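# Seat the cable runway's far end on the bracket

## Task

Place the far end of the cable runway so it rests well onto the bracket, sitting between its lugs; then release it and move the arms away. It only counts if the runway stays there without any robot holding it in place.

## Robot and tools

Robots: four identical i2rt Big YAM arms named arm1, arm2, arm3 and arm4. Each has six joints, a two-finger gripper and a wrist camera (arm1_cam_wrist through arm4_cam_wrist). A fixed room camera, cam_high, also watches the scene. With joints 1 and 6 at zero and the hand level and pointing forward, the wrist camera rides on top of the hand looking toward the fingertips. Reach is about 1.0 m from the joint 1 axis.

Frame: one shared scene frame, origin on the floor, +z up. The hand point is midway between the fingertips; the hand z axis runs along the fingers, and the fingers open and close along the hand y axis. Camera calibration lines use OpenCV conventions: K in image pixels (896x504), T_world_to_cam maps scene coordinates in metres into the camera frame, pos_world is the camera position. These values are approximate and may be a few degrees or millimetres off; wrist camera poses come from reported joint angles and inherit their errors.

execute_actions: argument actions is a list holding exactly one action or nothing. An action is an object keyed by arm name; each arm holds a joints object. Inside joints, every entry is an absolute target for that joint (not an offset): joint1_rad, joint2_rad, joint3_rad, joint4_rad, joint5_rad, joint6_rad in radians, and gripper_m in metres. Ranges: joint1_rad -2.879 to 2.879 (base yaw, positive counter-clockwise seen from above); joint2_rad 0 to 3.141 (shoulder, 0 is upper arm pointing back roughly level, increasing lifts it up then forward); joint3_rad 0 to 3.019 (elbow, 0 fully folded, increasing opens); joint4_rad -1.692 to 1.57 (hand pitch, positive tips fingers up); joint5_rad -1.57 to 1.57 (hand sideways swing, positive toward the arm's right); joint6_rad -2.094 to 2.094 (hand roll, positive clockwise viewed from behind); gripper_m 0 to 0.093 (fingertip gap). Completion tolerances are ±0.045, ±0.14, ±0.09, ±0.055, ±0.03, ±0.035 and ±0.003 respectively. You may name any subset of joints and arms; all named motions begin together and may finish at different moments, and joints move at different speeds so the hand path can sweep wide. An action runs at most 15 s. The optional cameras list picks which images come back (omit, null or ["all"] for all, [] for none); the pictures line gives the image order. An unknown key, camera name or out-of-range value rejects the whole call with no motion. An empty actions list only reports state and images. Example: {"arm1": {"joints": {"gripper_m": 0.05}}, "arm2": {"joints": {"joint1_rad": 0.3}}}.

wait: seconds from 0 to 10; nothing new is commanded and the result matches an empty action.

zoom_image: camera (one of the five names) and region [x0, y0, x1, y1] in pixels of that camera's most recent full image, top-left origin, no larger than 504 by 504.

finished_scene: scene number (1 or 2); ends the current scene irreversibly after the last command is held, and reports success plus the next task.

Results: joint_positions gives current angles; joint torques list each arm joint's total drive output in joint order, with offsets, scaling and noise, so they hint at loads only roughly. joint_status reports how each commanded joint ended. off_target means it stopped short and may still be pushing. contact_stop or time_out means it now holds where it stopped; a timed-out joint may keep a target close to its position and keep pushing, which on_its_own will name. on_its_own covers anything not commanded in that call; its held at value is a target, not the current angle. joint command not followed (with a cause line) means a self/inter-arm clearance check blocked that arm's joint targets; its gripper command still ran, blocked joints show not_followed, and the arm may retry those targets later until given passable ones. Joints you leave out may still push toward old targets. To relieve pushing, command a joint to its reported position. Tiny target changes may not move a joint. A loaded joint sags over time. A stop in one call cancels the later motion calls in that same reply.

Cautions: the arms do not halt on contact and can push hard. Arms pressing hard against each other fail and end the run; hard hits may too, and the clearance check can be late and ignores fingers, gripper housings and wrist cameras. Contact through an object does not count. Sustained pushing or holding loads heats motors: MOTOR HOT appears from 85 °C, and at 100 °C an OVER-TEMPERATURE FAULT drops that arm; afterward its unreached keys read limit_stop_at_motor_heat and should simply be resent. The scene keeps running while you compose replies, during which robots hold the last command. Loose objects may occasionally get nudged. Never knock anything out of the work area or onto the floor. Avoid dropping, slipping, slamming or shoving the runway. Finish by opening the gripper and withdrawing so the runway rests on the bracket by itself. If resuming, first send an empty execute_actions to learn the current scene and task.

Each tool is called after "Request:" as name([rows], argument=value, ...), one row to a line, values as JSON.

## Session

Request:
execute_actions(actions=[])

Scene clock: 0.00 s.
Joint torques (N m, as the arm reports them, + toward a larger angle): no reading
arm1.joint_positions: joint1_rad=-0.281 joint2_rad=+0.567 joint3_rad=+1.412 joint4_rad=-1.172 joint5_rad=-0.202 joint6_rad=-0.245 gripper_m=+0.095
arm1.joint_status: not commanded
arm1.hand: x=-0.9341 y=-0.2656 z=+1.3820 quat_wxyz=(-0.490, +0.556, -0.590, -0.321) (m; scene frame)
arm2.joint_positions: joint1_rad=+0.423 joint2_rad=+0.506 joint3_rad=+1.323 joint4_rad=-1.302 joint5_rad=+0.109 joint6_rad=+0.258 gripper_m=+0.094
arm2.joint_status: not commanded
arm2.hand: x=-0.2469 y=+0.3238 z=+1.3558 quat_wxyz=(-0.435, -0.596, -0.615, +0.280) (m; scene frame)
arm3.joint_positions: joint1_rad=+0.406 joint2_rad=+0.627 joint3_rad=+1.432 joint4_rad=-1.450 joint5_rad=-0.201 joint6_rad=+0.412 gripper_m=+0.095
arm3.joint_status: not commanded
arm3.hand: x=+0.4782 y=-0.3858 z=+1.3100 quat_wxyz=(-0.043, +0.707, -0.538, -0.457) (m; scene frame)
arm4.joint_positions: joint1_rad=-0.038 joint2_rad=+0.531 joint3_rad=+1.396 joint4_rad=-1.322 joint5_rad=+0.039 joint6_rad=-0.372 gripper_m=+0.094
arm4.joint_status: not commanded
arm4.hand: x=+1.2338 y=+0.3005 z=+1.3581 quat_wxyz=(-0.303, -0.454, -0.718, +0.432) (m; scene frame)
pictures: arm1_cam_wrist, arm2_cam_wrist, arm3_cam_wrist, arm4_cam_wrist, cam_high
camera_calibration (this result's frames):
arm1_cam_wrist: T_world_to_cam=[[0.964007, -0.190951, 0.185007, 0.590481], [-0.0491083, -0.811748, -0.581939, 0.549166], [0.261301, 0.551908, -0.791909, 1.60594], [0, 0, 0, 1]] pos_world=[-0.961892, -0.327791, 1.48209]
arm2_cam_wrist: T_world_to_cam=[[-0.975517, -0.136506, -0.17243, 0.0408956], [-0.0520739, 0.905124, -0.421946, 0.265333], [0.213669, -0.402637, -0.890073, 1.50773], [0, 0, 0, 1]] pos_world=[-0.268444, 0.372492, 1.461]
arm3_cam_wrist: T_world_to_cam=[[0.799937, 0.414746, -0.43369, 0.344568], [0.34127, -0.908885, -0.239716, -0.192456], [-0.493595, 0.043752, -0.86859, 1.51107], [0, 0, 0, 1]] pos_world=[0.535903, -0.383941, 1.4158]
arm4_cam_wrist: T_world_to_cam=[[-0.91442, -0.212641, 0.344412, 0.720899], [-0.352669, 0.836143, -0.420106, 0.758785], [-0.198646, -0.505617, -0.839578, 1.65985], [0, 0, 0, 1]] pos_world=[1.25653, 0.358089, 1.46406]
Images, in order (width x height): arm1_cam_wrist 896x504, arm2_cam_wrist 896x504, arm3_cam_wrist 896x504, arm4_cam_wrist 896x504, cam_high 896x504.

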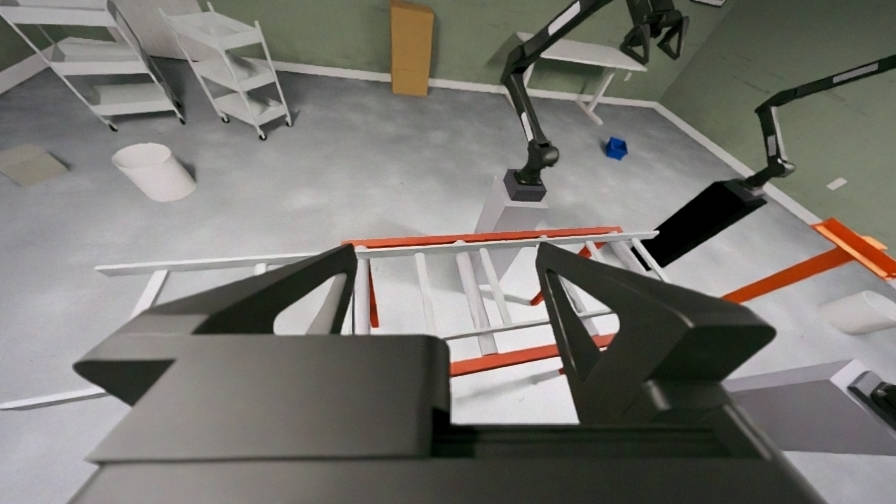

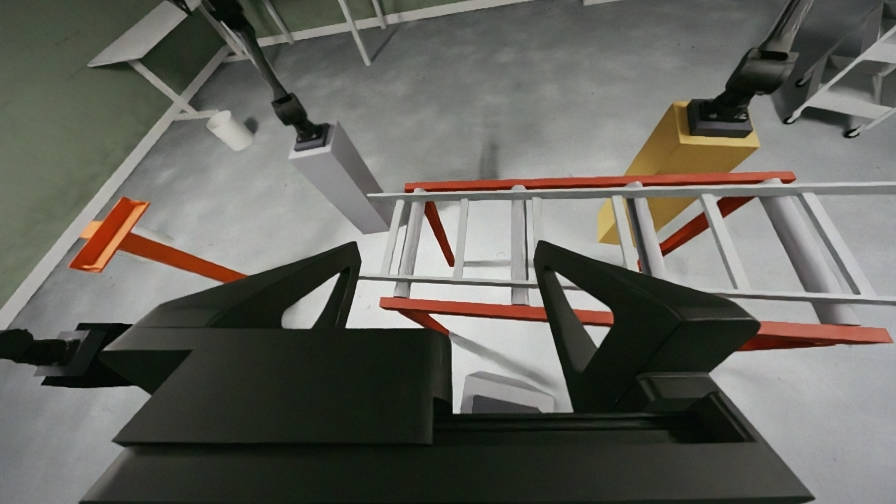

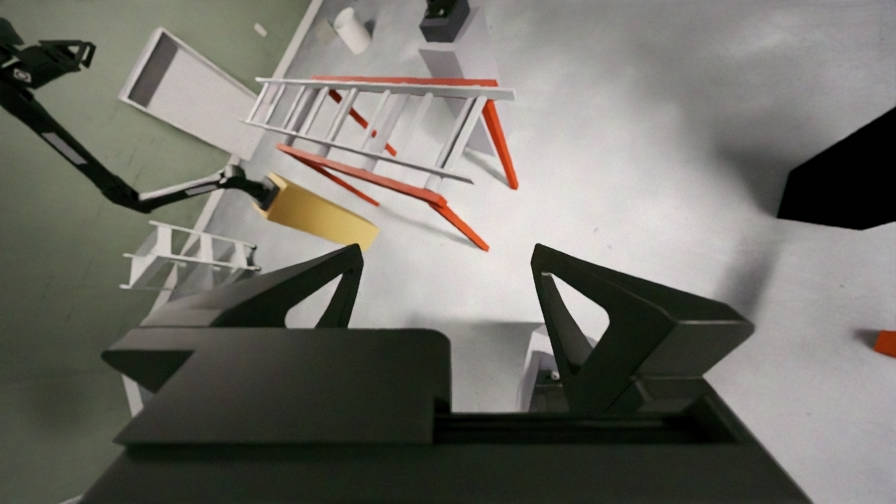

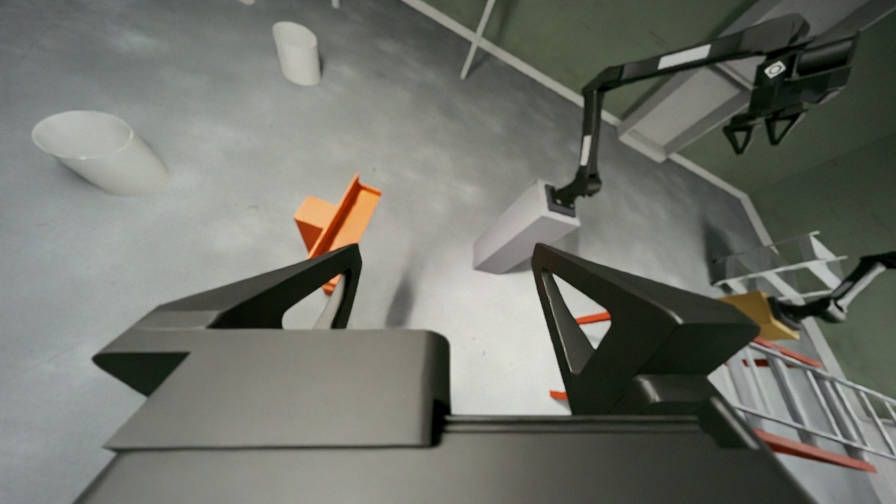

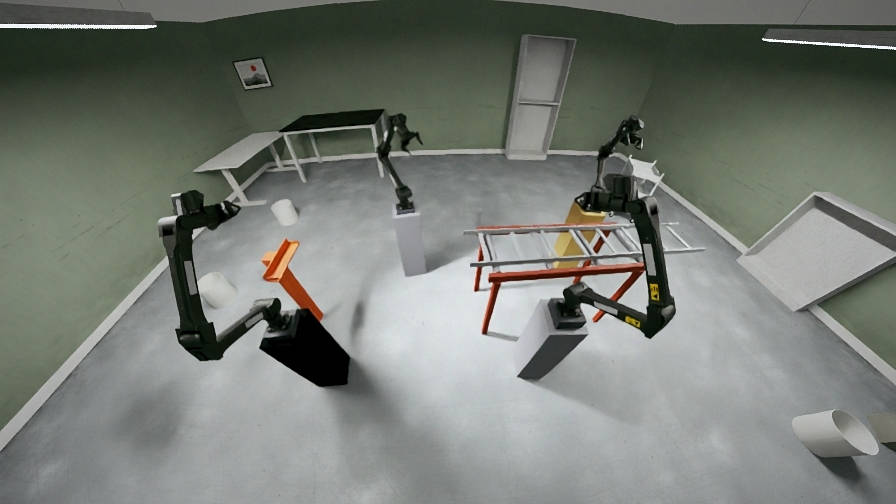

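Request:
execute_actions([
  {"arm3":{"joints":{"joint1_rad":0.70,"joint2_rad":2.27,"joint3_rad":2.28,"joint4_rad":-1.54,"joint5_rad":0,"joint6_rad":0.875,"gripper_m":0.055}},"arm4":{"joints":{"joint1_rad":0.27,"joint2_rad":1.795,"joint3_rad":1.77,"joint4_rad":-1.50,"joint5_rad":0,"joint6_rad":0.40}}},
], cameras=["arm3_cam_wrist","arm4_cam_wrist"])

Scene clock: 6.03 s.
Joint torques (N m, as the arm reports them, + toward a larger angle): arm1=[-1.1   3.8  11.07  2.88 -0.05  0.08] | arm2=[ 1.    4.35  8.89  1.55  0.04 -0.06] | arm3=[  0.18 -25.6   12.92   0.36   0.21  -0.04] | arm4=[  0.93 -17.98   8.88  -0.4   -0.17   0.06]
arm1.joint_positions: joint1_rad=-0.281 joint2_rad=+0.567 joint3_rad=+1.412 joint4_rad=-1.172 joint5_rad=-0.202 joint6_rad=-0.245 gripper_m=+0.095
arm1.joint_status: not commanded
arm1.hand: x=-0.9341 y=-0.2656 z=+1.3820 quat_wxyz=(-0.490, +0.556, -0.590, -0.321) (m; scene frame)
arm2.joint_positions: joint1_rad=+0.423 joint2_rad=+0.506 joint3_rad=+1.323 joint4_rad=-1.302 joint5_rad=+0.109 joint6_rad=+0.258 gripper_m=+0.094
arm2.joint_status: not commanded
arm2.hand: x=-0.2469 y=+0.3238 z=+1.3558 quat_wxyz=(-0.435, -0.596, -0.615, +0.280) (m; scene frame)
arm3.joint_positions: joint1_rad=+0.691 joint2_rad=+2.272 joint3_rad=+2.245 joint4_rad=-1.529 joint5_rad=-0.004 joint6_rad=+0.866 gripper_m=+0.055
arm3.joint_status: all done
arm3.hand: x=+0.0854 y=-0.0850 z=+0.8982 quat_wxyz=(+0.001, +0.707, -0.708, -0.013) (m; scene frame)
arm4.joint_positions: joint1_rad=+0.264 joint2_rad=+1.824 joint3_rad=+1.748 joint4_rad=-1.484 joint5_rad=+0.003 joint6_rad=+0.388 gripper_m=+0.094
arm4.joint_status: all done
arm4.hand: x=+1.4379 y=-0.0233 z=+0.9987 quat_wxyz=(-0.002, -0.705, -0.710, +0.004) (m; scene frame)
pictures: arm3_cam_wrist, arm4_cam_wrist
camera_calibration (this result's frames):
arm3_cam_wrist: T_world_to_cam=[[0.999775, -0.00535947, -0.0205115, -0.0684999], [0.00688193, -0.833076, 0.553116, -0.5608], [-0.020052, -0.553133, -0.832851, 0.823084], [0, 0, 0, 1]] pos_world=[0.0888484, -0.0122807, 0.99429]
arm4_cam_wrist: T_world_to_cam=[[-0.999974, -0.00467545, 0.00541036, 1.42886], [-0.000759807, 0.821816, 0.569753, -0.544356], [-0.00711017, 0.569734, -0.821798, 0.966851], [0, 0, 0, 1]] pos_world=[1.43529, -0.0968073, 1.09697]
Images, in order (width x height): arm3_cam_wrist 896x504, arm4_cam_wrist 896x504.

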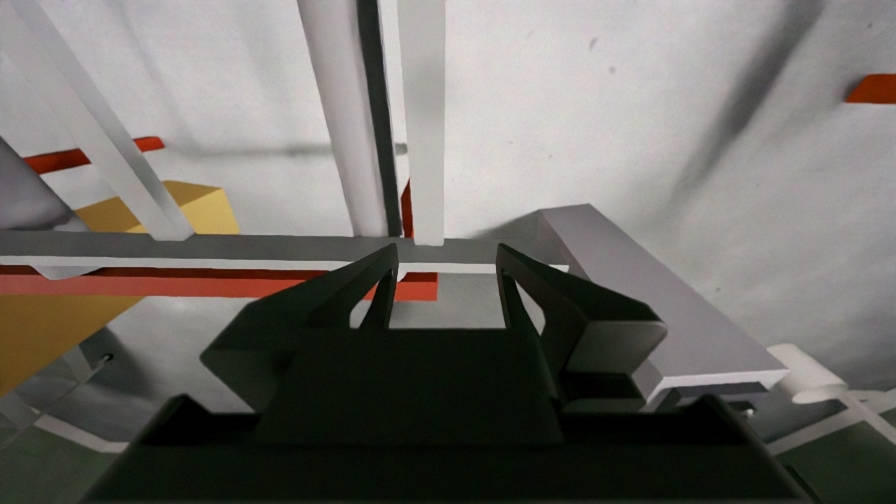

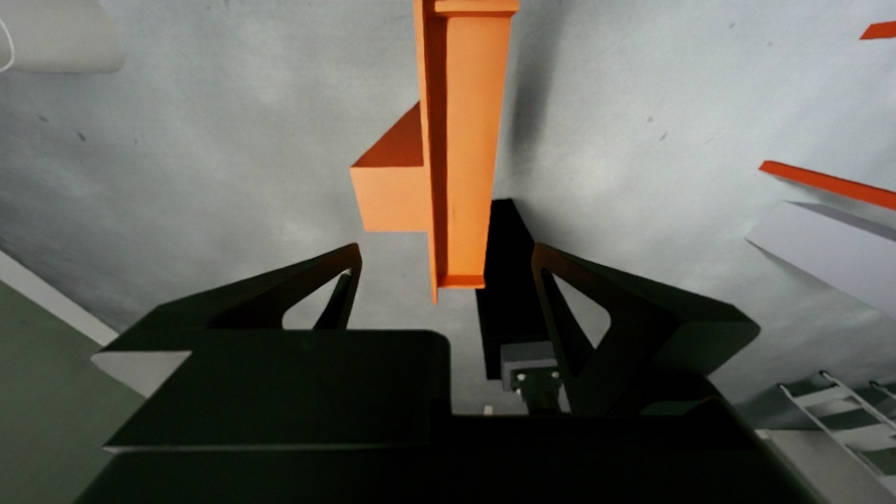

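Request:
execute_actions([
  {"arm3":{"joints":{"joint1_rad":0.71,"joint2_rad":2.385,"joint3_rad":2.20,"joint4_rad":-1.36,"joint6_rad":0.885,"gripper_m":0.05}}},
], cameras=["arm3_cam_wrist"])

Scene clock: 18.30 s.
Joint torques (N m, as the arm reports them, + toward a larger angle): arm1=[-1.02  3.85 11.05  2.87 -0.05  0.09] | arm2=[ 1.49  4.23  8.89  1.51  0.06 -0.04] | arm3=[  0.32 -26.76   9.85   1.34   0.2   -0.04] | arm4=[  0.97 -18.     8.87  -0.42  -0.17   0.06]
arm1.joint_positions: joint1_rad=-0.281 joint2_rad=+0.567 joint3_rad=+1.412 joint4_rad=-1.172 joint5_rad=-0.202 joint6_rad=-0.245 gripper_m=+0.095
arm1.joint_status: not commanded
arm1.hand: x=-0.9341 y=-0.2656 z=+1.3820 quat_wxyz=(-0.490, +0.556, -0.590, -0.321) (m; scene frame)
arm2.joint_positions: joint1_rad=+0.423 joint2_rad=+0.506 joint3_rad=+1.323 joint4_rad=-1.302 joint5_rad=+0.109 joint6_rad=+0.258 gripper_m=+0.094
arm2.joint_status: not commanded
arm2.hand: x=-0.2469 y=+0.3238 z=+1.3558 quat_wxyz=(-0.435, -0.596, -0.615, +0.280) (m; scene frame)
arm3.joint_positions: joint1_rad=+0.699 joint2_rad=+2.396 joint3_rad=+2.196 joint4_rad=-1.375 joint5_rad=-0.004 joint6_rad=+0.877 gripper_m=+0.050
arm3.joint_status: all done
arm3.hand: x=+0.0692 y=-0.0777 z=+0.7940 quat_wxyz=(+0.000, +0.706, -0.709, -0.004) (m; scene frame)
arm4.joint_positions: joint1_rad=+0.264 joint2_rad=+1.824 joint3_rad=+1.748 joint4_rad=-1.484 joint5_rad=+0.003 joint6_rad=+0.388 gripper_m=+0.094
arm4.joint_status: not commanded
arm4.hand: x=+1.4379 y=-0.0233 z=+0.9987 quat_wxyz=(-0.002, -0.705, -0.710, +0.004) (m; scene frame)
pictures: arm3_cam_wrist
camera_calibration (this result's frames):
arm3_cam_wrist: T_world_to_cam=[[0.99995, -0.00827571, -0.00561146, -0.0663893], [-0.00367326, -0.826017, 0.563633, -0.504127], [-0.00929962, -0.563584, -0.826006, 0.733039], [0, 0, 0, 1]] pos_world=[0.0713512, -0.00383795, 0.889264]
Images, in order (width x height): arm3_cam_wrist 896x504.

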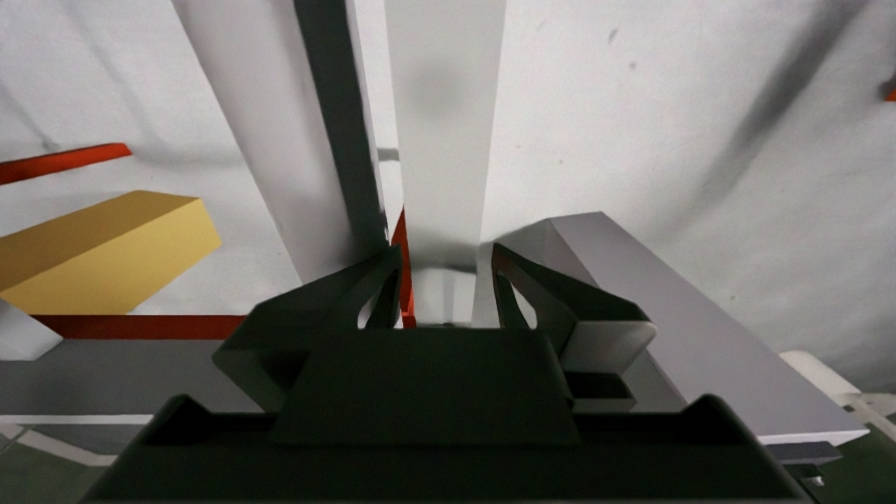

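Request:
execute_actions([
  {"arm3":{"joints":{"gripper_m":0.0}}},
], cameras=[])

Request:
execute_actions([
  {"arm3":{"joints":{"joint1_rad":0.51,"joint2_rad":2.03,"joint3_rad":1.625,"joint4_rad":-1.12,"joint6_rad":0.685}}},
], cameras=[])

Request:
execute_actions([
  {"arm3":{"joints":{"joint1_rad":0.257,"joint2_rad":1.83,"joint3_rad":1.32,"joint4_rad":-1.01,"joint6_rad":0.435}},"arm4":{"joints":{"joint1_rad":-0.6,"joint6_rad":-0.85,"gripper_m":0.07}}},
], cameras=[])

Request:
execute_actions([
  {"arm3":{"joints":{"joint1_rad":-0.05,"joint2_rad":1.732,"joint3_rad":1.18,"joint4_rad":-0.968,"joint6_rad":0.125}}},
], cameras=[])

Request:
execute_actions([
  {"arm3":{"joints":{"joint1_rad":-0.30,"joint2_rad":1.745,"joint3_rad":1.195,"joint4_rad":-0.972,"joint6_rad":-0.13}}},
], cameras=["arm3_cam_wrist","cam_high"])

Scene clock: 25.33 s.
Joint torques (N m, as the arm reports them, + toward a larger angle): arm1=[-1.15  3.84 11.06  2.88 -0.04  0.08] | arm2=[ 1.16  4.67  8.81  1.6   0.07 -0.03] | arm3=[  0.22 -27.25   9.92   1.17   0.25  -0.1 ] | arm4=[  0.97 -18.08   8.88  -0.42  -0.17   0.06]
arm1.joint_positions: joint1_rad=-0.281 joint2_rad=+0.567 joint3_rad=+1.412 joint4_rad=-1.172 joint5_rad=-0.202 joint6_rad=-0.245 gripper_m=+0.095
arm1.joint_status: not commanded
arm1.hand: x=-0.9341 y=-0.2656 z=+1.3820 quat_wxyz=(-0.490, +0.556, -0.590, -0.321) (m; scene frame)
arm2.joint_positions: joint1_rad=+0.423 joint2_rad=+0.506 joint3_rad=+1.323 joint4_rad=-1.302 joint5_rad=+0.109 joint6_rad=+0.258 gripper_m=+0.094
arm2.joint_status: not commanded
arm2.hand: x=-0.2469 y=+0.3238 z=+1.3558 quat_wxyz=(-0.435, -0.596, -0.615, +0.280) (m; scene frame)
arm3.joint_positions: joint1_rad=+0.700 joint2_rad=+2.396 joint3_rad=+2.196 joint4_rad=-1.370 joint5_rad=-0.004 joint6_rad=+0.884 gripper_m=+0.024
arm3.joint_status: gripper_m off_target (ended at +0.024, target +0.000)
arm3.hand: x=+0.0677 y=-0.0774 z=+0.7940 quat_wxyz=(+0.001, +0.703, -0.711, -0.006) (m; scene frame)
arm4.joint_positions: joint1_rad=+0.264 joint2_rad=+1.824 joint3_rad=+1.748 joint4_rad=-1.484 joint5_rad=+0.003 joint6_rad=+0.388 gripper_m=+0.094
arm4.joint_status: not commanded
arm4.hand: x=+1.4379 y=-0.0233 z=+0.9987 quat_wxyz=(-0.002, -0.705, -0.710, +0.004) (m; scene frame)
pictures: none
No camera images: the call's "cameras" was empty. Leave "cameras" out to get every camera's image.

Scene clock: 27.00 s.
Joint torques (N m, as the arm reports them, + toward a larger angle): arm1=[-1.13  3.87 11.05  2.89 -0.05  0.09] | arm2=[ 1.36  4.41  8.83  1.56  0.07 -0.02] | arm3=[  0.98 -23.47  12.8    0.49  -0.1   -0.01] | arm4=[  1.01 -18.06   8.86  -0.41  -0.17   0.06]
arm1.joint_positions: joint1_rad=-0.281 joint2_rad=+0.567 joint3_rad=+1.412 joint4_rad=-1.172 joint5_rad=-0.202 joint6_rad=-0.245 gripper_m=+0.095
arm1.joint_status: not commanded
arm1.hand: x=-0.9341 y=-0.2656 z=+1.3820 quat_wxyz=(-0.490, +0.556, -0.590, -0.321) (m; scene frame)
arm2.joint_positions: joint1_rad=+0.423 joint2_rad=+0.506 joint3_rad=+1.323 joint4_rad=-1.302 joint5_rad=+0.109 joint6_rad=+0.258 gripper_m=+0.094
arm2.joint_status: not commanded
arm2.hand: x=-0.2469 y=+0.3238 z=+1.3558 quat_wxyz=(-0.435, -0.596, -0.615, +0.280) (m; scene frame)
arm3.joint_positions: joint1_rad=+0.491 joint2_rad=+2.054 joint3_rad=+1.579 joint4_rad=-1.114 joint5_rad=+0.002 joint6_rad=+0.673 gripper_m=+0.024
arm3.joint_status: all done
arm3.hand: x=+0.2549 y=-0.0729 z=+0.7908 quat_wxyz=(-0.002, +0.704, -0.710, +0.003) (m; scene frame)
arm4.joint_positions: joint1_rad=+0.264 joint2_rad=+1.824 joint3_rad=+1.748 joint4_rad=-1.484 joint5_rad=+0.003 joint6_rad=+0.388 gripper_m=+0.094
arm4.joint_status: not commanded
arm4.hand: x=+1.4379 y=-0.0233 z=+0.9987 quat_wxyz=(-0.002, -0.705, -0.710, +0.004) (m; scene frame)
pictures: none
No camera images: the call's "cameras" was empty. Leave "cameras" out to get every camera's image.

Scene clock: 29.00 s.
Joint torques (N m, as the arm reports them, + toward a larger angle): arm1=[-1.11  3.86 11.05  2.87 -0.05  0.09] | arm2=[ 0.75  4.66  8.9   1.55  0.06 -0.03] | arm3=[  0.13 -21.45  12.32   0.27   0.09  -0.14] | arm4=[  0.7  -18.09   8.87  -0.43  -0.17  -0.16]
arm1.joint_positions: joint1_rad=-0.281 joint2_rad=+0.567 joint3_rad=+1.412 joint4_rad=-1.172 joint5_rad=-0.202 joint6_rad=-0.245 gripper_m=+0.095
arm1.joint_status: not commanded
arm1.hand: x=-0.9341 y=-0.2656 z=+1.3820 quat_wxyz=(-0.490, +0.556, -0.590, -0.321) (m; scene frame)
arm2.joint_positions: joint1_rad=+0.423 joint2_rad=+0.506 joint3_rad=+1.323 joint4_rad=-1.302 joint5_rad=+0.109 joint6_rad=+0.258 gripper_m=+0.094
arm2.joint_status: not commanded
arm2.hand: x=-0.2469 y=+0.3238 z=+1.3558 quat_wxyz=(-0.435, -0.596, -0.615, +0.280) (m; scene frame)
arm3.joint_positions: joint1_rad=+0.251 joint2_rad=+1.871 joint3_rad=+1.273 joint4_rad=-0.999 joint5_rad=-0.002 joint6_rad=+0.437 gripper_m=+0.024
arm3.joint_status: all done
arm3.hand: x=+0.4109 y=-0.0772 z=+0.7879 quat_wxyz=(+0.004, +0.703, -0.712, +0.006) (m; scene frame)
arm4.joint_positions: joint1_rad=-0.604 joint2_rad=+1.824 joint3_rad=+1.748 joint4_rad=-1.484 joint5_rad=+0.001 joint6_rad=-0.838 gripper_m=+0.070
arm4.joint_status: all done
arm4.hand: x=+0.9629 y=-0.0044 z=+1.0008 quat_wxyz=(+0.002, -0.567, -0.824, +0.006) (m; scene frame)
pictures: none
No camera images: the call's "cameras" was empty. Leave "cameras" out to get every camera's image.

Scene clock: 31.03 s.
Joint torques (N m, as the arm reports them, + toward a larger angle): arm1=[-1.1   3.86 11.05  2.85 -0.05  0.09] | arm2=[ 0.82  4.75  8.92  1.54  0.06 -0.02] | arm3=[ -1.14 -20.83  11.42   0.35   0.1   -0.34] | arm4=[  0.85 -18.03   8.85  -0.43  -0.16  -0.19]
arm1.joint_positions: joint1_rad=-0.281 joint2_rad=+0.567 joint3_rad=+1.412 joint4_rad=-1.172 joint5_rad=-0.202 joint6_rad=-0.245 gripper_m=+0.095
arm1.joint_status: not commanded
arm1.hand: x=-0.9341 y=-0.2656 z=+1.3820 quat_wxyz=(-0.490, +0.556, -0.590, -0.321) (m; scene frame)
arm2.joint_positions: joint1_rad=+0.423 joint2_rad=+0.506 joint3_rad=+1.323 joint4_rad=-1.302 joint5_rad=+0.109 joint6_rad=+0.258 gripper_m=+0.094
arm2.joint_status: not commanded
arm2.hand: x=-0.2469 y=+0.3238 z=+1.3558 quat_wxyz=(-0.435, -0.596, -0.615, +0.280) (m; scene frame)
arm3.joint_positions: joint1_rad=-0.038 joint2_rad=+1.783 joint3_rad=+1.140 joint4_rad=-0.958 joint5_rad=-0.003 joint6_rad=+0.150 gripper_m=+0.024
arm3.joint_status: all done
arm3.hand: x=+0.5571 y=-0.0782 z=+0.7870 quat_wxyz=(+0.009, +0.702, -0.712, +0.005) (m; scene frame)
arm4.joint_positions: joint1_rad=-0.604 joint2_rad=+1.824 joint3_rad=+1.748 joint4_rad=-1.484 joint5_rad=+0.001 joint6_rad=-0.839 gripper_m=+0.070
arm4.joint_status: not commanded
arm4.hand: x=+0.9629 y=-0.0044 z=+1.0008 quat_wxyz=(+0.002, -0.566, -0.824, +0.006) (m; scene frame)
pictures: none
No camera images: the call's "cameras" was empty. Leave "cameras" out to get every camera's image.

Scene clock: 32.90 s.
Joint torques (N m, as the arm reports them, + toward a larger angle): arm1=[-1.15  3.83 11.06  2.86 -0.05  0.09] | arm2=[ 1.12  4.29  8.86  1.61  0.03 -0.03] | arm3=[ -0.4  -19.72  12.49   0.69  -0.24  -0.29] | arm4=[  0.91 -18.03   8.88  -0.43  -0.16  -0.19]
arm1.joint_positions: joint1_rad=-0.281 joint2_rad=+0.567 joint3_rad=+1.412 joint4_rad=-1.172 joint5_rad=-0.202 joint6_rad=-0.245 gripper_m=+0.095
arm1.joint_status: not commanded
arm1.hand: x=-0.9341 y=-0.2656 z=+1.3820 quat_wxyz=(-0.490, +0.556, -0.590, -0.321) (m; scene frame)
arm2.joint_positions: joint1_rad=+0.423 joint2_rad=+0.506 joint3_rad=+1.323 joint4_rad=-1.302 joint5_rad=+0.109 joint6_rad=+0.258 gripper_m=+0.094
arm2.joint_status: not commanded
arm2.hand: x=-0.2469 y=+0.3238 z=+1.3558 quat_wxyz=(-0.435, -0.596, -0.615, +0.280) (m; scene frame)
arm3.joint_positions: joint1_rad=-0.298 joint2_rad=+1.784 joint3_rad=+1.143 joint4_rad=-0.972 joint5_rad=+0.003 joint6_rad=-0.110 gripper_m=+0.024
arm3.joint_status: all done
arm3.hand: x=+0.6787 y=-0.0799 z=+0.7866 quat_wxyz=(+0.014, +0.702, -0.712, +0.009) (m; scene frame)
arm4.joint_positions: joint1_rad=-0.604 joint2_rad=+1.824 joint3_rad=+1.748 joint4_rad=-1.484 joint5_rad=+0.001 joint6_rad=-0.839 gripper_m=+0.070
arm4.joint_status: not commanded
arm4.hand: x=+0.9629 y=-0.0044 z=+1.0008 quat_wxyz=(+0.002, -0.566, -0.824, +0.006) (m; scene frame)
pictures: arm3_cam_wrist, cam_high
camera_calibration (this result's frames):
arm3_cam_wrist: T_world_to_cam=[[0.999801, -0.0181412, -0.00824476, -0.674609], [-0.00969722, -0.8044, 0.59401, -0.517618], [-0.0174081, -0.593812, -0.804416, 0.717485], [0, 0, 0, 1]] pos_world=[0.681946, -0.00255873, 0.879064]
Images, in order (width x height): arm3_cam_wrist 896x504, cam_high 896x504.

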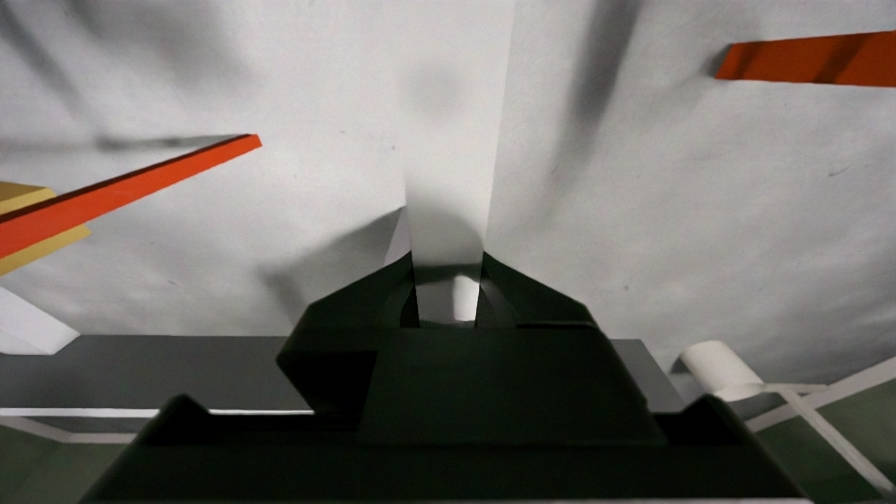

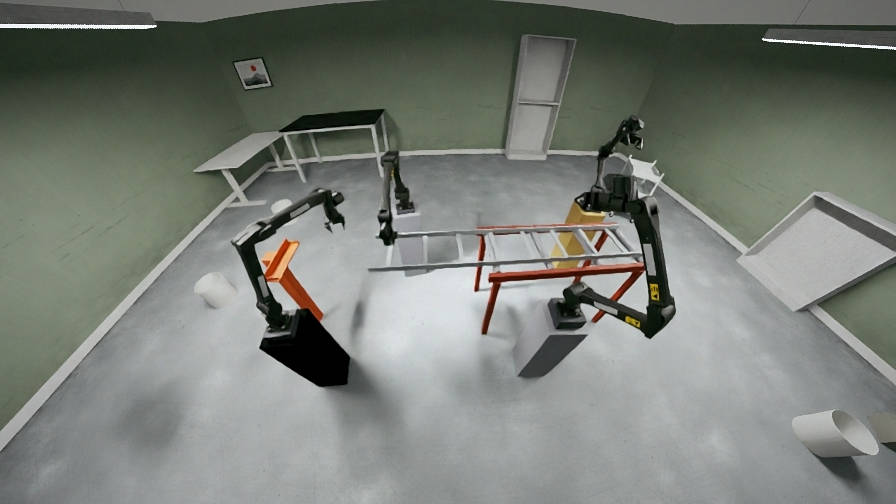

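Request:
execute_actions([
  {"arm3":{"joints":{"gripper_m":0.09}}},
], cameras=[])

Request:
execute_actions([
  {"arm3":{"joints":{"joint2_rad":1.0,"joint3_rad":1.0,"joint4_rad":-1.57}}},
], cameras=[])

Request:
execute_actions([
  {"arm3":{"joints":{"joint1_rad":0.6}},"arm4":{"joints":{"joint1_rad":-1.008,"joint2_rad":2.28,"joint3_rad":2.265,"joint4_rad":-1.497,"joint6_rad":-0.87}}},
], cameras=[])

Request:
execute_actions([
  {"arm4":{"joints":{"joint1_rad":-1.008,"joint2_rad":2.364,"joint3_rad":2.085,"joint4_rad":-1.262,"joint6_rad":-0.87}}},
], cameras=["arm4_cam_wrist"])

Scene clock: 42.40 s.
Joint torques (N m, as the arm reports them, + toward a larger angle): arm1=[-1.08  3.81 11.05  2.87 -0.05  0.09] | arm2=[ 1.29  4.67  8.88  1.57  0.06 -0.03] | arm3=[ -0.45 -16.8   11.92   0.77  -0.24  -0.2 ] | arm4=[  0.77 -18.     8.88  -0.4   -0.16  -0.19]
arm1.joint_positions: joint1_rad=-0.281 joint2_rad=+0.567 joint3_rad=+1.412 joint4_rad=-1.172 joint5_rad=-0.202 joint6_rad=-0.245 gripper_m=+0.095
arm1.joint_status: not commanded
arm1.hand: x=-0.9341 y=-0.2656 z=+1.3820 quat_wxyz=(-0.490, +0.556, -0.590, -0.321) (m; scene frame)
arm2.joint_positions: joint1_rad=+0.423 joint2_rad=+0.506 joint3_rad=+1.323 joint4_rad=-1.302 joint5_rad=+0.109 joint6_rad=+0.258 gripper_m=+0.094
arm2.joint_status: not commanded
arm2.hand: x=-0.2469 y=+0.3238 z=+1.3558 quat_wxyz=(-0.435, -0.596, -0.615, +0.280) (m; scene frame)
arm3.joint_positions: joint1_rad=-0.298 joint2_rad=+1.747 joint3_rad=+1.154 joint4_rad=-0.972 joint5_rad=+0.003 joint6_rad=-0.121 gripper_m=+0.090
arm3.joint_status: all done
arm3.hand: x=+0.6800 y=-0.0710 z=+0.8067 quat_wxyz=(-0.005, +0.706, -0.708, -0.006) (m; scene frame)
arm4.joint_positions: joint1_rad=-0.604 joint2_rad=+1.824 joint3_rad=+1.748 joint4_rad=-1.484 joint5_rad=+0.001 joint6_rad=-0.839 gripper_m=+0.070
arm4.joint_status: not commanded
arm4.hand: x=+0.9629 y=-0.0044 z=+1.0008 quat_wxyz=(+0.002, -0.566, -0.824, +0.006) (m; scene frame)
pictures: none
No camera images: the call's "cameras" was empty. Leave "cameras" out to get every camera's image.

Scene clock: 43.80 s.
Joint torques (N m, as the arm reports them, + toward a larger angle): arm1=[-1.15  3.84 11.04  2.87 -0.06  0.09] | arm2=[ 1.23  4.4   8.88  1.59  0.04 -0.02] | arm3=[-0.41 -4.48  9.57  0.33  0.   -0.2 ] | arm4=[  0.74 -18.03   8.88  -0.45  -0.16  -0.19]
arm1.joint_positions: joint1_rad=-0.281 joint2_rad=+0.567 joint3_rad=+1.412 joint4_rad=-1.172 joint5_rad=-0.202 joint6_rad=-0.245 gripper_m=+0.095
arm1.joint_status: not commanded
arm1.hand: x=-0.9341 y=-0.2656 z=+1.3820 quat_wxyz=(-0.490, +0.556, -0.590, -0.321) (m; scene frame)
arm2.joint_positions: joint1_rad=+0.423 joint2_rad=+0.506 joint3_rad=+1.323 joint4_rad=-1.302 joint5_rad=+0.109 joint6_rad=+0.258 gripper_m=+0.094
arm2.joint_status: not commanded
arm2.hand: x=-0.2469 y=+0.3238 z=+1.3558 quat_wxyz=(-0.435, -0.596, -0.615, +0.280) (m; scene frame)
arm3.joint_positions: joint1_rad=-0.298 joint2_rad=+0.992 joint3_rad=+1.004 joint4_rad=-1.557 joint5_rad=-0.002 joint6_rad=-0.121 gripper_m=+0.090
arm3.joint_status: all done
arm3.hand: x=+0.6539 y=-0.2850 z=+1.0160 quat_wxyz=(-0.011, +0.706, -0.708, -0.014) (m; scene frame)
arm4.joint_positions: joint1_rad=-0.604 joint2_rad=+1.824 joint3_rad=+1.748 joint4_rad=-1.484 joint5_rad=+0.001 joint6_rad=-0.839 gripper_m=+0.070
arm4.joint_status: not commanded
arm4.hand: x=+0.9629 y=-0.0044 z=+1.0008 quat_wxyz=(+0.002, -0.566, -0.824, +0.006) (m; scene frame)
pictures: none
No camera images: the call's "cameras" was empty. Leave "cameras" out to get every camera's image.

Scene clock: 45.63 s.
Joint torques (N m, as the arm reports them, + toward a larger angle): arm1=[-1.13  3.85 11.04  2.87 -0.05  0.09] | arm2=[ 1.06  4.96  9.    1.46  0.06 -0.04] | arm3=[ 0.11 -4.93  9.53  0.33  0.01 -0.18] | arm4=[  0.05 -24.5   11.25  -0.26  -0.19  -0.18]
arm1.joint_positions: joint1_rad=-0.281 joint2_rad=+0.567 joint3_rad=+1.412 joint4_rad=-1.172 joint5_rad=-0.202 joint6_rad=-0.245 gripper_m=+0.095
arm1.joint_status: not commanded
arm1.hand: x=-0.9341 y=-0.2656 z=+1.3820 quat_wxyz=(-0.490, +0.556, -0.590, -0.321) (m; scene frame)
arm2.joint_positions: joint1_rad=+0.423 joint2_rad=+0.506 joint3_rad=+1.323 joint4_rad=-1.302 joint5_rad=+0.109 joint6_rad=+0.258 gripper_m=+0.094
arm2.joint_status: not commanded
arm2.hand: x=-0.2469 y=+0.3238 z=+1.3558 quat_wxyz=(-0.435, -0.596, -0.615, +0.280) (m; scene frame)
arm3.joint_positions: joint1_rad=+0.593 joint2_rad=+0.995 joint3_rad=+1.004 joint4_rad=-1.557 joint5_rad=-0.002 joint6_rad=-0.123 gripper_m=+0.090
arm3.joint_status: all done
arm3.hand: x=+0.4413 y=-0.3553 z=+1.0159 quat_wxyz=(-0.008, +0.942, -0.334, -0.015) (m; scene frame)
arm4.joint_positions: joint1_rad=-1.002 joint2_rad=+2.315 joint3_rad=+2.210 joint4_rad=-1.487 joint5_rad=+0.001 joint6_rad=-0.859 gripper_m=+0.070
arm4.joint_status: all done
arm4.hand: x=+0.6826 y=+0.0473 z=+0.8741 quat_wxyz=(+0.002, -0.711, -0.703, -0.010) (m; scene frame)
pictures: none
No camera images: the call's "cameras" was empty. Leave "cameras" out to get every camera's image.

Scene clock: 47.13 s.
Joint torques (N m, as the arm reports them, + toward a larger angle): arm1=[-1.16  3.84 11.04  2.87 -0.05  0.09] | arm2=[ 1.04  4.27  8.88  1.53  0.07 -0.03] | arm3=[ 0.15 -4.97  9.52  0.34  0.   -0.18] | arm4=[  0.22 -22.76   7.41   0.7   -0.18  -0.18]
arm1.joint_positions: joint1_rad=-0.281 joint2_rad=+0.567 joint3_rad=+1.412 joint4_rad=-1.172 joint5_rad=-0.202 joint6_rad=-0.245 gripper_m=+0.095
arm1.joint_status: not commanded
arm1.hand: x=-0.9341 y=-0.2656 z=+1.3820 quat_wxyz=(-0.490, +0.556, -0.590, -0.321) (m; scene frame)
arm2.joint_positions: joint1_rad=+0.423 joint2_rad=+0.506 joint3_rad=+1.323 joint4_rad=-1.302 joint5_rad=+0.109 joint6_rad=+0.258 gripper_m=+0.094
arm2.joint_status: not commanded
arm2.hand: x=-0.2469 y=+0.3238 z=+1.3558 quat_wxyz=(-0.435, -0.596, -0.615, +0.280) (m; scene frame)
arm3.joint_positions: joint1_rad=+0.593 joint2_rad=+0.995 joint3_rad=+1.004 joint4_rad=-1.557 joint5_rad=-0.002 joint6_rad=-0.123 gripper_m=+0.090
arm3.joint_status: not commanded
arm3.hand: x=+0.4413 y=-0.3553 z=+1.0159 quat_wxyz=(-0.008, +0.942, -0.334, -0.015) (m; scene frame)
arm4.joint_positions: joint1_rad=-1.002 joint2_rad=+2.381 joint3_rad=+2.077 joint4_rad=-1.280 joint5_rad=+0.001 joint6_rad=-0.859 gripper_m=+0.070
arm4.joint_status: all done
arm4.hand: x=+0.6810 y=+0.0466 z=+0.7791 quat_wxyz=(+0.002, -0.711, -0.703, -0.006) (m; scene frame)
pictures: arm4_cam_wrist
camera_calibration (this result's frames):
arm4_cam_wrist: T_world_to_cam=[[-0.999904, 0.0136312, -0.00243592, 0.678671], [0.00961309, 0.809954, 0.586414, -0.496693], [0.00996651, 0.586335, -0.810008, 0.719566], [0, 0, 0, 1]] pos_world=[0.676209, -0.0288585, 0.875775]
Images, in order (width x height): arm4_cam_wrist 896x504.

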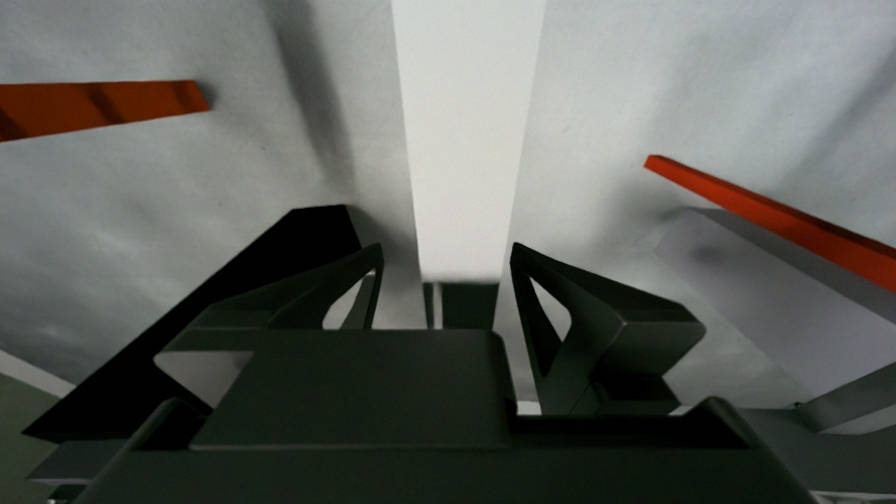

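Request:
execute_actions([
  {"arm4":{"joints":{"gripper_m":0.0}}},
], cameras=[])

Request:
execute_actions([
  {"arm4":{"joints":{"joint1_rad":-0.82,"joint2_rad":1.99,"joint3_rad":1.55,"joint4_rad":-1.04,"joint6_rad":-0.675}}},
], cameras=[])

Request:
execute_actions([
  {"arm4":{"joints":{"joint1_rad":-0.546,"joint2_rad":1.69,"joint3_rad":1.28,"joint4_rad":-0.975,"joint6_rad":-0.405}}},
], cameras=[])

Request:
execute_actions([
  {"arm4":{"joints":{"joint1_rad":-0.195,"joint2_rad":1.51,"joint3_rad":1.21,"joint4_rad":-0.995,"joint6_rad":-0.055}}},
], cameras=["arm4_cam_wrist","cam_high"])

Scene clock: 64.00 s.
Joint torques (N m, as the arm reports them, + toward a larger angle): arm1=[-1.13  3.83 11.07  2.88 -0.05  0.09] | arm2=[ 0.97  4.7   8.88  1.48  0.02 -0.02] | arm3=[ 0.12 -4.99  9.53  0.33  0.   -0.18] | arm4=[  0.35 -23.07   7.48   0.24  -0.32   0.  ]
arm1.joint_positions: joint1_rad=-0.281 joint2_rad=+0.567 joint3_rad=+1.412 joint4_rad=-1.172 joint5_rad=-0.202 joint6_rad=-0.245 gripper_m=+0.095
arm1.joint_status: not commanded
arm1.hand: x=-0.9341 y=-0.2656 z=+1.3820 quat_wxyz=(-0.490, +0.556, -0.590, -0.321) (m; scene frame)
arm2.joint_positions: joint1_rad=+0.423 joint2_rad=+0.506 joint3_rad=+1.323 joint4_rad=-1.302 joint5_rad=+0.109 joint6_rad=+0.258 gripper_m=+0.094
arm2.joint_status: not commanded
arm2.hand: x=-0.2469 y=+0.3238 z=+1.3558 quat_wxyz=(-0.435, -0.596, -0.615, +0.280) (m; scene frame)
arm3.joint_positions: joint1_rad=+0.593 joint2_rad=+0.995 joint3_rad=+1.004 joint4_rad=-1.557 joint5_rad=-0.002 joint6_rad=-0.123 gripper_m=+0.090
arm3.joint_status: not commanded
arm3.hand: x=+0.4413 y=-0.3553 z=+1.0159 quat_wxyz=(-0.008, +0.942, -0.334, -0.015) (m; scene frame)
arm4.joint_positions: joint1_rad=-1.005 joint2_rad=+2.381 joint3_rad=+2.077 joint4_rad=-1.266 joint5_rad=+0.004 joint6_rad=-0.876 gripper_m=+0.022
arm4.joint_status: gripper_m off_target (ended at +0.022, target +0.000)
arm4.hand: x=+0.6767 y=+0.0468 z=+0.7789 quat_wxyz=(+0.004, -0.706, -0.708, +0.001) (m; scene frame)
pictures: none
No camera images: the call's "cameras" was empty. Leave "cameras" out to get every camera's image.

Scene clock: 65.77 s.
Joint torques (N m, as the arm reports them, + toward a larger angle): arm1=[-1.15  3.86 11.05  2.87 -0.05  0.09] | arm2=[1.06 4.44 9.04 1.43 0.06 0.  ] | arm3=[ 0.11 -4.96  9.54  0.33  0.   -0.18] | arm4=[ -0.55 -23.18  10.1   -0.38   0.06  -0.05]
arm1.joint_positions: joint1_rad=-0.281 joint2_rad=+0.567 joint3_rad=+1.412 joint4_rad=-1.172 joint5_rad=-0.202 joint6_rad=-0.245 gripper_m=+0.095
arm1.joint_status: not commanded
arm1.hand: x=-0.9341 y=-0.2656 z=+1.3820 quat_wxyz=(-0.490, +0.556, -0.590, -0.321) (m; scene frame)
arm2.joint_positions: joint1_rad=+0.423 joint2_rad=+0.506 joint3_rad=+1.323 joint4_rad=-1.302 joint5_rad=+0.109 joint6_rad=+0.258 gripper_m=+0.094
arm2.joint_status: not commanded
arm2.hand: x=-0.2469 y=+0.3238 z=+1.3558 quat_wxyz=(-0.435, -0.596, -0.615, +0.280) (m; scene frame)
arm3.joint_positions: joint1_rad=+0.593 joint2_rad=+0.995 joint3_rad=+1.004 joint4_rad=-1.557 joint5_rad=-0.002 joint6_rad=-0.123 gripper_m=+0.090
arm3.joint_status: not commanded
arm3.hand: x=+0.4413 y=-0.3553 z=+1.0159 quat_wxyz=(-0.008, +0.942, -0.334, -0.015) (m; scene frame)
arm4.joint_positions: joint1_rad=-0.805 joint2_rad=+2.065 joint3_rad=+1.494 joint4_rad=-1.027 joint5_rad=-0.004 joint6_rad=-0.677 gripper_m=+0.022
arm4.joint_status: all done
arm4.hand: x=+0.8610 y=+0.0496 z=+0.7754 quat_wxyz=(+0.002, -0.706, -0.708, -0.013) (m; scene frame)
pictures: none
No camera images: the call's "cameras" was empty. Leave "cameras" out to get every camera's image.

Scene clock: 68.00 s.
Joint torques (N m, as the arm reports them, + toward a larger angle): arm1=[-1.14  3.84 11.05  2.87 -0.05  0.09] | arm2=[ 0.97  4.4   8.86  1.47  0.06 -0.01] | arm3=[ 0.14 -4.95  9.52  0.34  0.   -0.18] | arm4=[  0.84 -28.11  11.67  -0.95   0.01   0.18]
arm1.joint_positions: joint1_rad=-0.281 joint2_rad=+0.567 joint3_rad=+1.412 joint4_rad=-1.172 joint5_rad=-0.202 joint6_rad=-0.245 gripper_m=+0.095
arm1.joint_status: not commanded
arm1.hand: x=-0.9341 y=-0.2656 z=+1.3820 quat_wxyz=(-0.490, +0.556, -0.590, -0.321) (m; scene frame)
arm2.joint_positions: joint1_rad=+0.423 joint2_rad=+0.506 joint3_rad=+1.323 joint4_rad=-1.302 joint5_rad=+0.109 joint6_rad=+0.258 gripper_m=+0.094
arm2.joint_status: not commanded
arm2.hand: x=-0.2469 y=+0.3238 z=+1.3558 quat_wxyz=(-0.435, -0.596, -0.615, +0.280) (m; scene frame)
arm3.joint_positions: joint1_rad=+0.593 joint2_rad=+0.995 joint3_rad=+1.004 joint4_rad=-1.557 joint5_rad=-0.002 joint6_rad=-0.123 gripper_m=+0.090
arm3.joint_status: not commanded
arm3.hand: x=+0.4413 y=-0.3553 z=+1.0159 quat_wxyz=(-0.008, +0.942, -0.334, -0.015) (m; scene frame)
arm4.joint_positions: joint1_rad=-0.550 joint2_rad=+1.871 joint3_rad=+1.195 joint4_rad=-0.945 joint5_rad=-0.003 joint6_rad=-0.428 gripper_m=+0.022
arm4.joint_status: joint2_rad time_out (moved -0.194 of -0.375); the others done
arm4.on_its_own: joint2_rad reads +1.871 and still pushes toward +1.690 since a time_out
arm4.hand: x=+1.0232 y=+0.0575 z=+0.7831 quat_wxyz=(+0.010, -0.703, -0.710, -0.023) (m; scene frame)
pictures: none
No camera images: the call's "cameras" was empty. Leave "cameras" out to get every camera's image.

not run: a stop came earlier in this reply.

Request:
execute_actions([
  {"arm4":{"joints":{"joint1_rad":-0.195,"joint2_rad":1.46,"joint3_rad":1.235,"joint4_rad":-0.99,"joint6_rad":-0.06}}},
], cameras=["arm4_cam_wrist","cam_high"])

Scene clock: 73.17 s.
Joint torques (N m, as the arm reports them, + toward a larger angle): arm1=[-1.11  3.84 11.03  2.88 -0.05  0.08] | arm2=[ 1.19  4.52  8.88  1.51  0.06 -0.01] | arm3=[ 0.14 -4.98  9.53  0.33  0.   -0.18] | arm4=[  1.47 -24.92  13.58   0.84   0.17   0.06]
arm1.joint_positions: joint1_rad=-0.281 joint2_rad=+0.567 joint3_rad=+1.412 joint4_rad=-1.172 joint5_rad=-0.202 joint6_rad=-0.245 gripper_m=+0.095
arm1.joint_status: not commanded
arm1.hand: x=-0.9341 y=-0.2656 z=+1.3820 quat_wxyz=(-0.490, +0.556, -0.590, -0.321) (m; scene frame)
arm2.joint_positions: joint1_rad=+0.423 joint2_rad=+0.506 joint3_rad=+1.323 joint4_rad=-1.302 joint5_rad=+0.109 joint6_rad=+0.258 gripper_m=+0.094
arm2.joint_status: not commanded
arm2.hand: x=-0.2469 y=+0.3238 z=+1.3558 quat_wxyz=(-0.435, -0.596, -0.615, +0.280) (m; scene frame)
arm3.joint_positions: joint1_rad=+0.593 joint2_rad=+0.995 joint3_rad=+1.004 joint4_rad=-1.557 joint5_rad=-0.002 joint6_rad=-0.123 gripper_m=+0.090
arm3.joint_status: not commanded
arm3.hand: x=+0.4413 y=-0.3553 z=+1.0159 quat_wxyz=(-0.008, +0.942, -0.334, -0.015) (m; scene frame)
arm4.joint_positions: joint1_rad=-0.208 joint2_rad=+1.626 joint3_rad=+1.137 joint4_rad=-1.009 joint5_rad=-0.006 joint6_rad=-0.072 gripper_m=+0.022
arm4.joint_status: joint2_rad time_out (moved -0.245 of -0.411); joint3_rad time_out (moved -0.058 of +0.040); the others done
arm4.on_its_own: joint2_rad reads +1.626 and still pushes toward +1.460 since a time_out; joint3_rad reads +1.137 and still pushes toward +1.235 since a time_out
arm4.hand: x=+1.1854 y=+0.0352 z=+0.8752 quat_wxyz=(-0.024, -0.708, -0.705, +0.027) (m; scene frame)
pictures: arm4_cam_wrist, cam_high
camera_calibration (this result's frames):
arm4_cam_wrist: T_world_to_cam=[[-0.999961, 0.00665391, 0.00582251, 1.17653], [0.00870608, 0.855892, 0.517081, -0.488562], [-0.00154283, 0.517112, -0.855917, 0.855345], [0, 0, 0, 1]] pos_world=[1.18206, -0.031981, 0.97788]
Images, in order (width x height): arm4_cam_wrist 896x504, cam_high 896x504.

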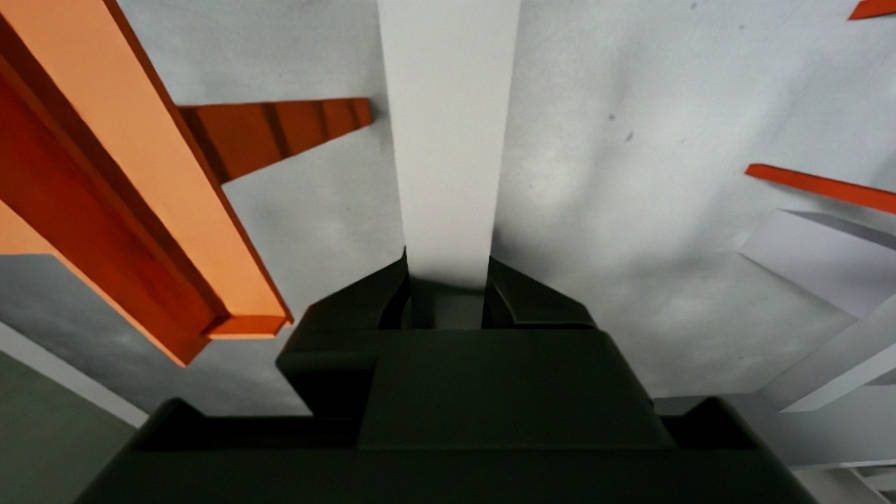

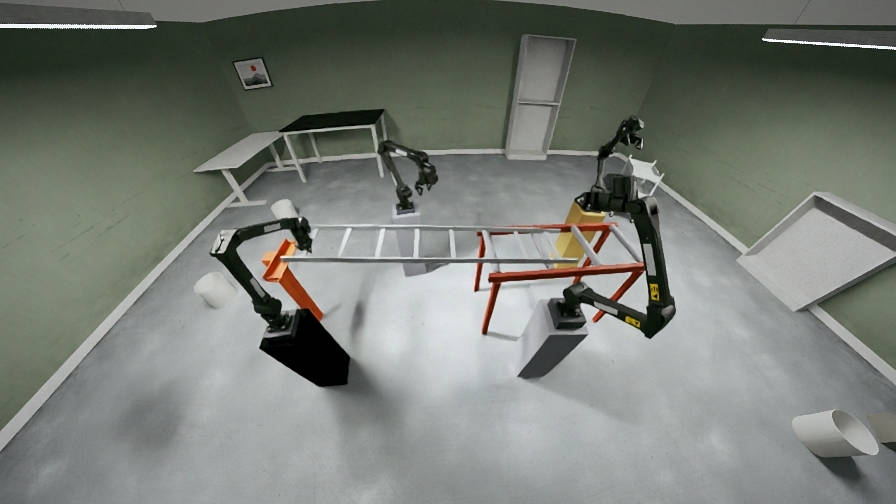

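Request:
execute_actions([
  {"arm4":{"joints":{"joint1_rad":0.065,"joint2_rad":1.56,"joint3_rad":1.22,"joint4_rad":-0.985,"joint6_rad":0.21}}},
], cameras=["arm4_cam_wrist","cam_high"])

Request:
zoom_image(camera="cam_high", region=[230, 200, 370, 300])

Scene clock: 80.33 s.
Joint torques (N m, as the arm reports them, + toward a larger angle): arm1=[-1.11  3.83 11.04  2.87 -0.05  0.09] | arm2=[ 1.05  4.25  8.98  1.51  0.05 -0.04] | arm3=[ 0.17 -4.99  9.51  0.33  0.01 -0.18] | arm4=[  1.36 -25.18  12.15  -0.58  -0.46   0.15]
arm1.joint_positions: joint1_rad=-0.281 joint2_rad=+0.567 joint3_rad=+1.412 joint4_rad=-1.172 joint5_rad=-0.202 joint6_rad=-0.245 gripper_m=+0.095
arm1.joint_status: not commanded
arm1.hand: x=-0.9341 y=-0.2656 z=+1.3820 quat_wxyz=(-0.490, +0.556, -0.590, -0.321) (m; scene frame)
arm2.joint_positions: joint1_rad=+0.423 joint2_rad=+0.506 joint3_rad=+1.323 joint4_rad=-1.302 joint5_rad=+0.109 joint6_rad=+0.258 gripper_m=+0.094
arm2.joint_status: not commanded
arm2.hand: x=-0.2469 y=+0.3238 z=+1.3558 quat_wxyz=(-0.435, -0.596, -0.615, +0.280) (m; scene frame)
arm3.joint_positions: joint1_rad=+0.593 joint2_rad=+0.995 joint3_rad=+1.004 joint4_rad=-1.557 joint5_rad=-0.002 joint6_rad=-0.123 gripper_m=+0.090
arm3.joint_status: not commanded
arm3.hand: x=+0.4413 y=-0.3553 z=+1.0159 quat_wxyz=(-0.008, +0.942, -0.334, -0.015) (m; scene frame)
arm4.joint_positions: joint1_rad=+0.055 joint2_rad=+1.720 joint3_rad=+1.135 joint4_rad=-0.964 joint5_rad=+0.009 joint6_rad=+0.190 gripper_m=+0.022
arm4.joint_status: joint2_rad time_out (moved +0.094 of -0.066); the others done
arm4.on_its_own: joint2_rad reads +1.720 and still pushes toward +1.560 since a time_out
arm4.hand: x=+1.3050 y=+0.0386 z=+0.8325 quat_wxyz=(-0.004, -0.708, -0.706, +0.011) (m; scene frame)
pictures: arm4_cam_wrist, cam_high
camera_calibration (this result's frames):
arm4_cam_wrist: T_world_to_cam=[[-0.999916, 0.00578612, 0.011576, 1.2915], [0.0112751, 0.828568, 0.559775, -0.508274], [-0.00635259, 0.559859, -0.828564, 0.799038], [0, 0, 0, 1]] pos_world=[1.3022, -0.0336812, 0.931623]
Images, in order (width x height): arm4_cam_wrist 896x504, cam_high 896x504.

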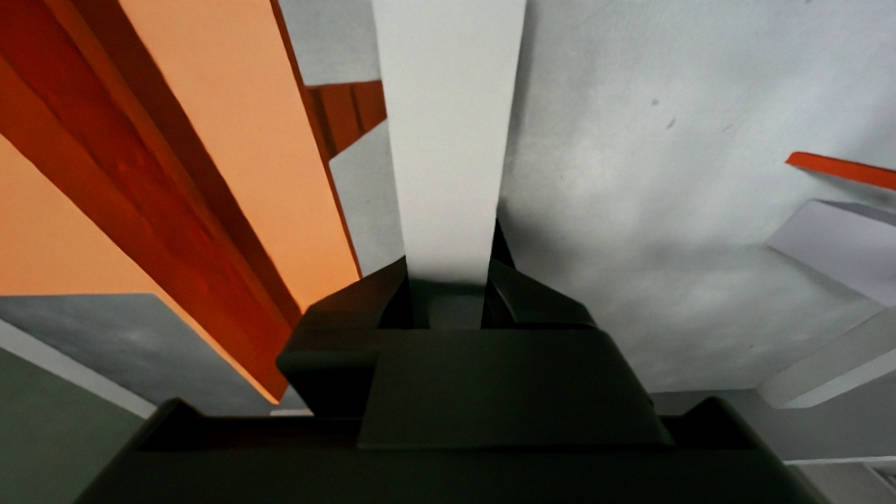

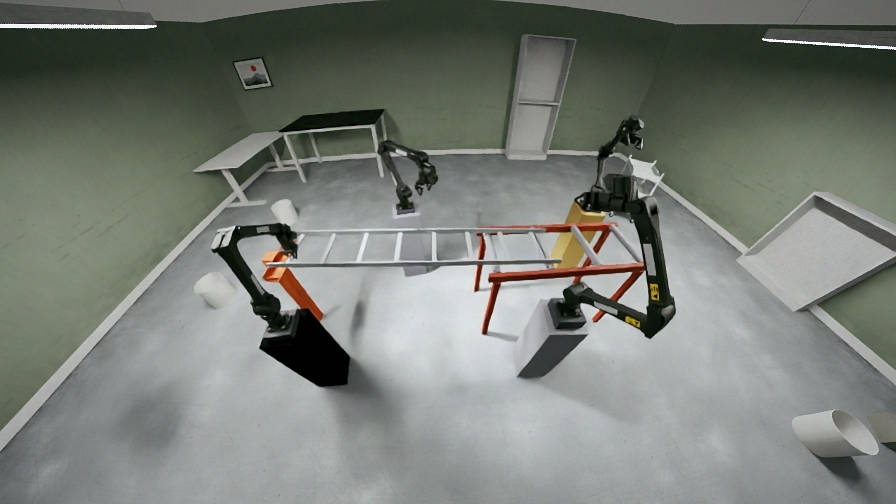

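Region (230, 200, 370, 300) of cam_high's 896x504 image, scaled by 3.600, with more detail than that image has; it fills the top 360 rows of this view, and the rest is white.

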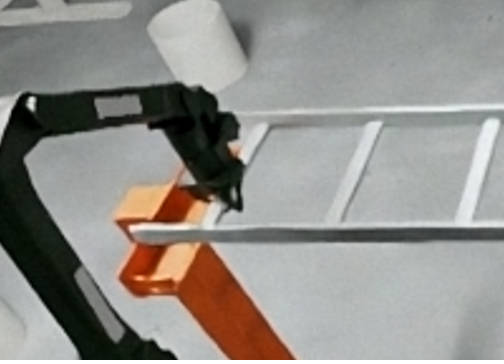

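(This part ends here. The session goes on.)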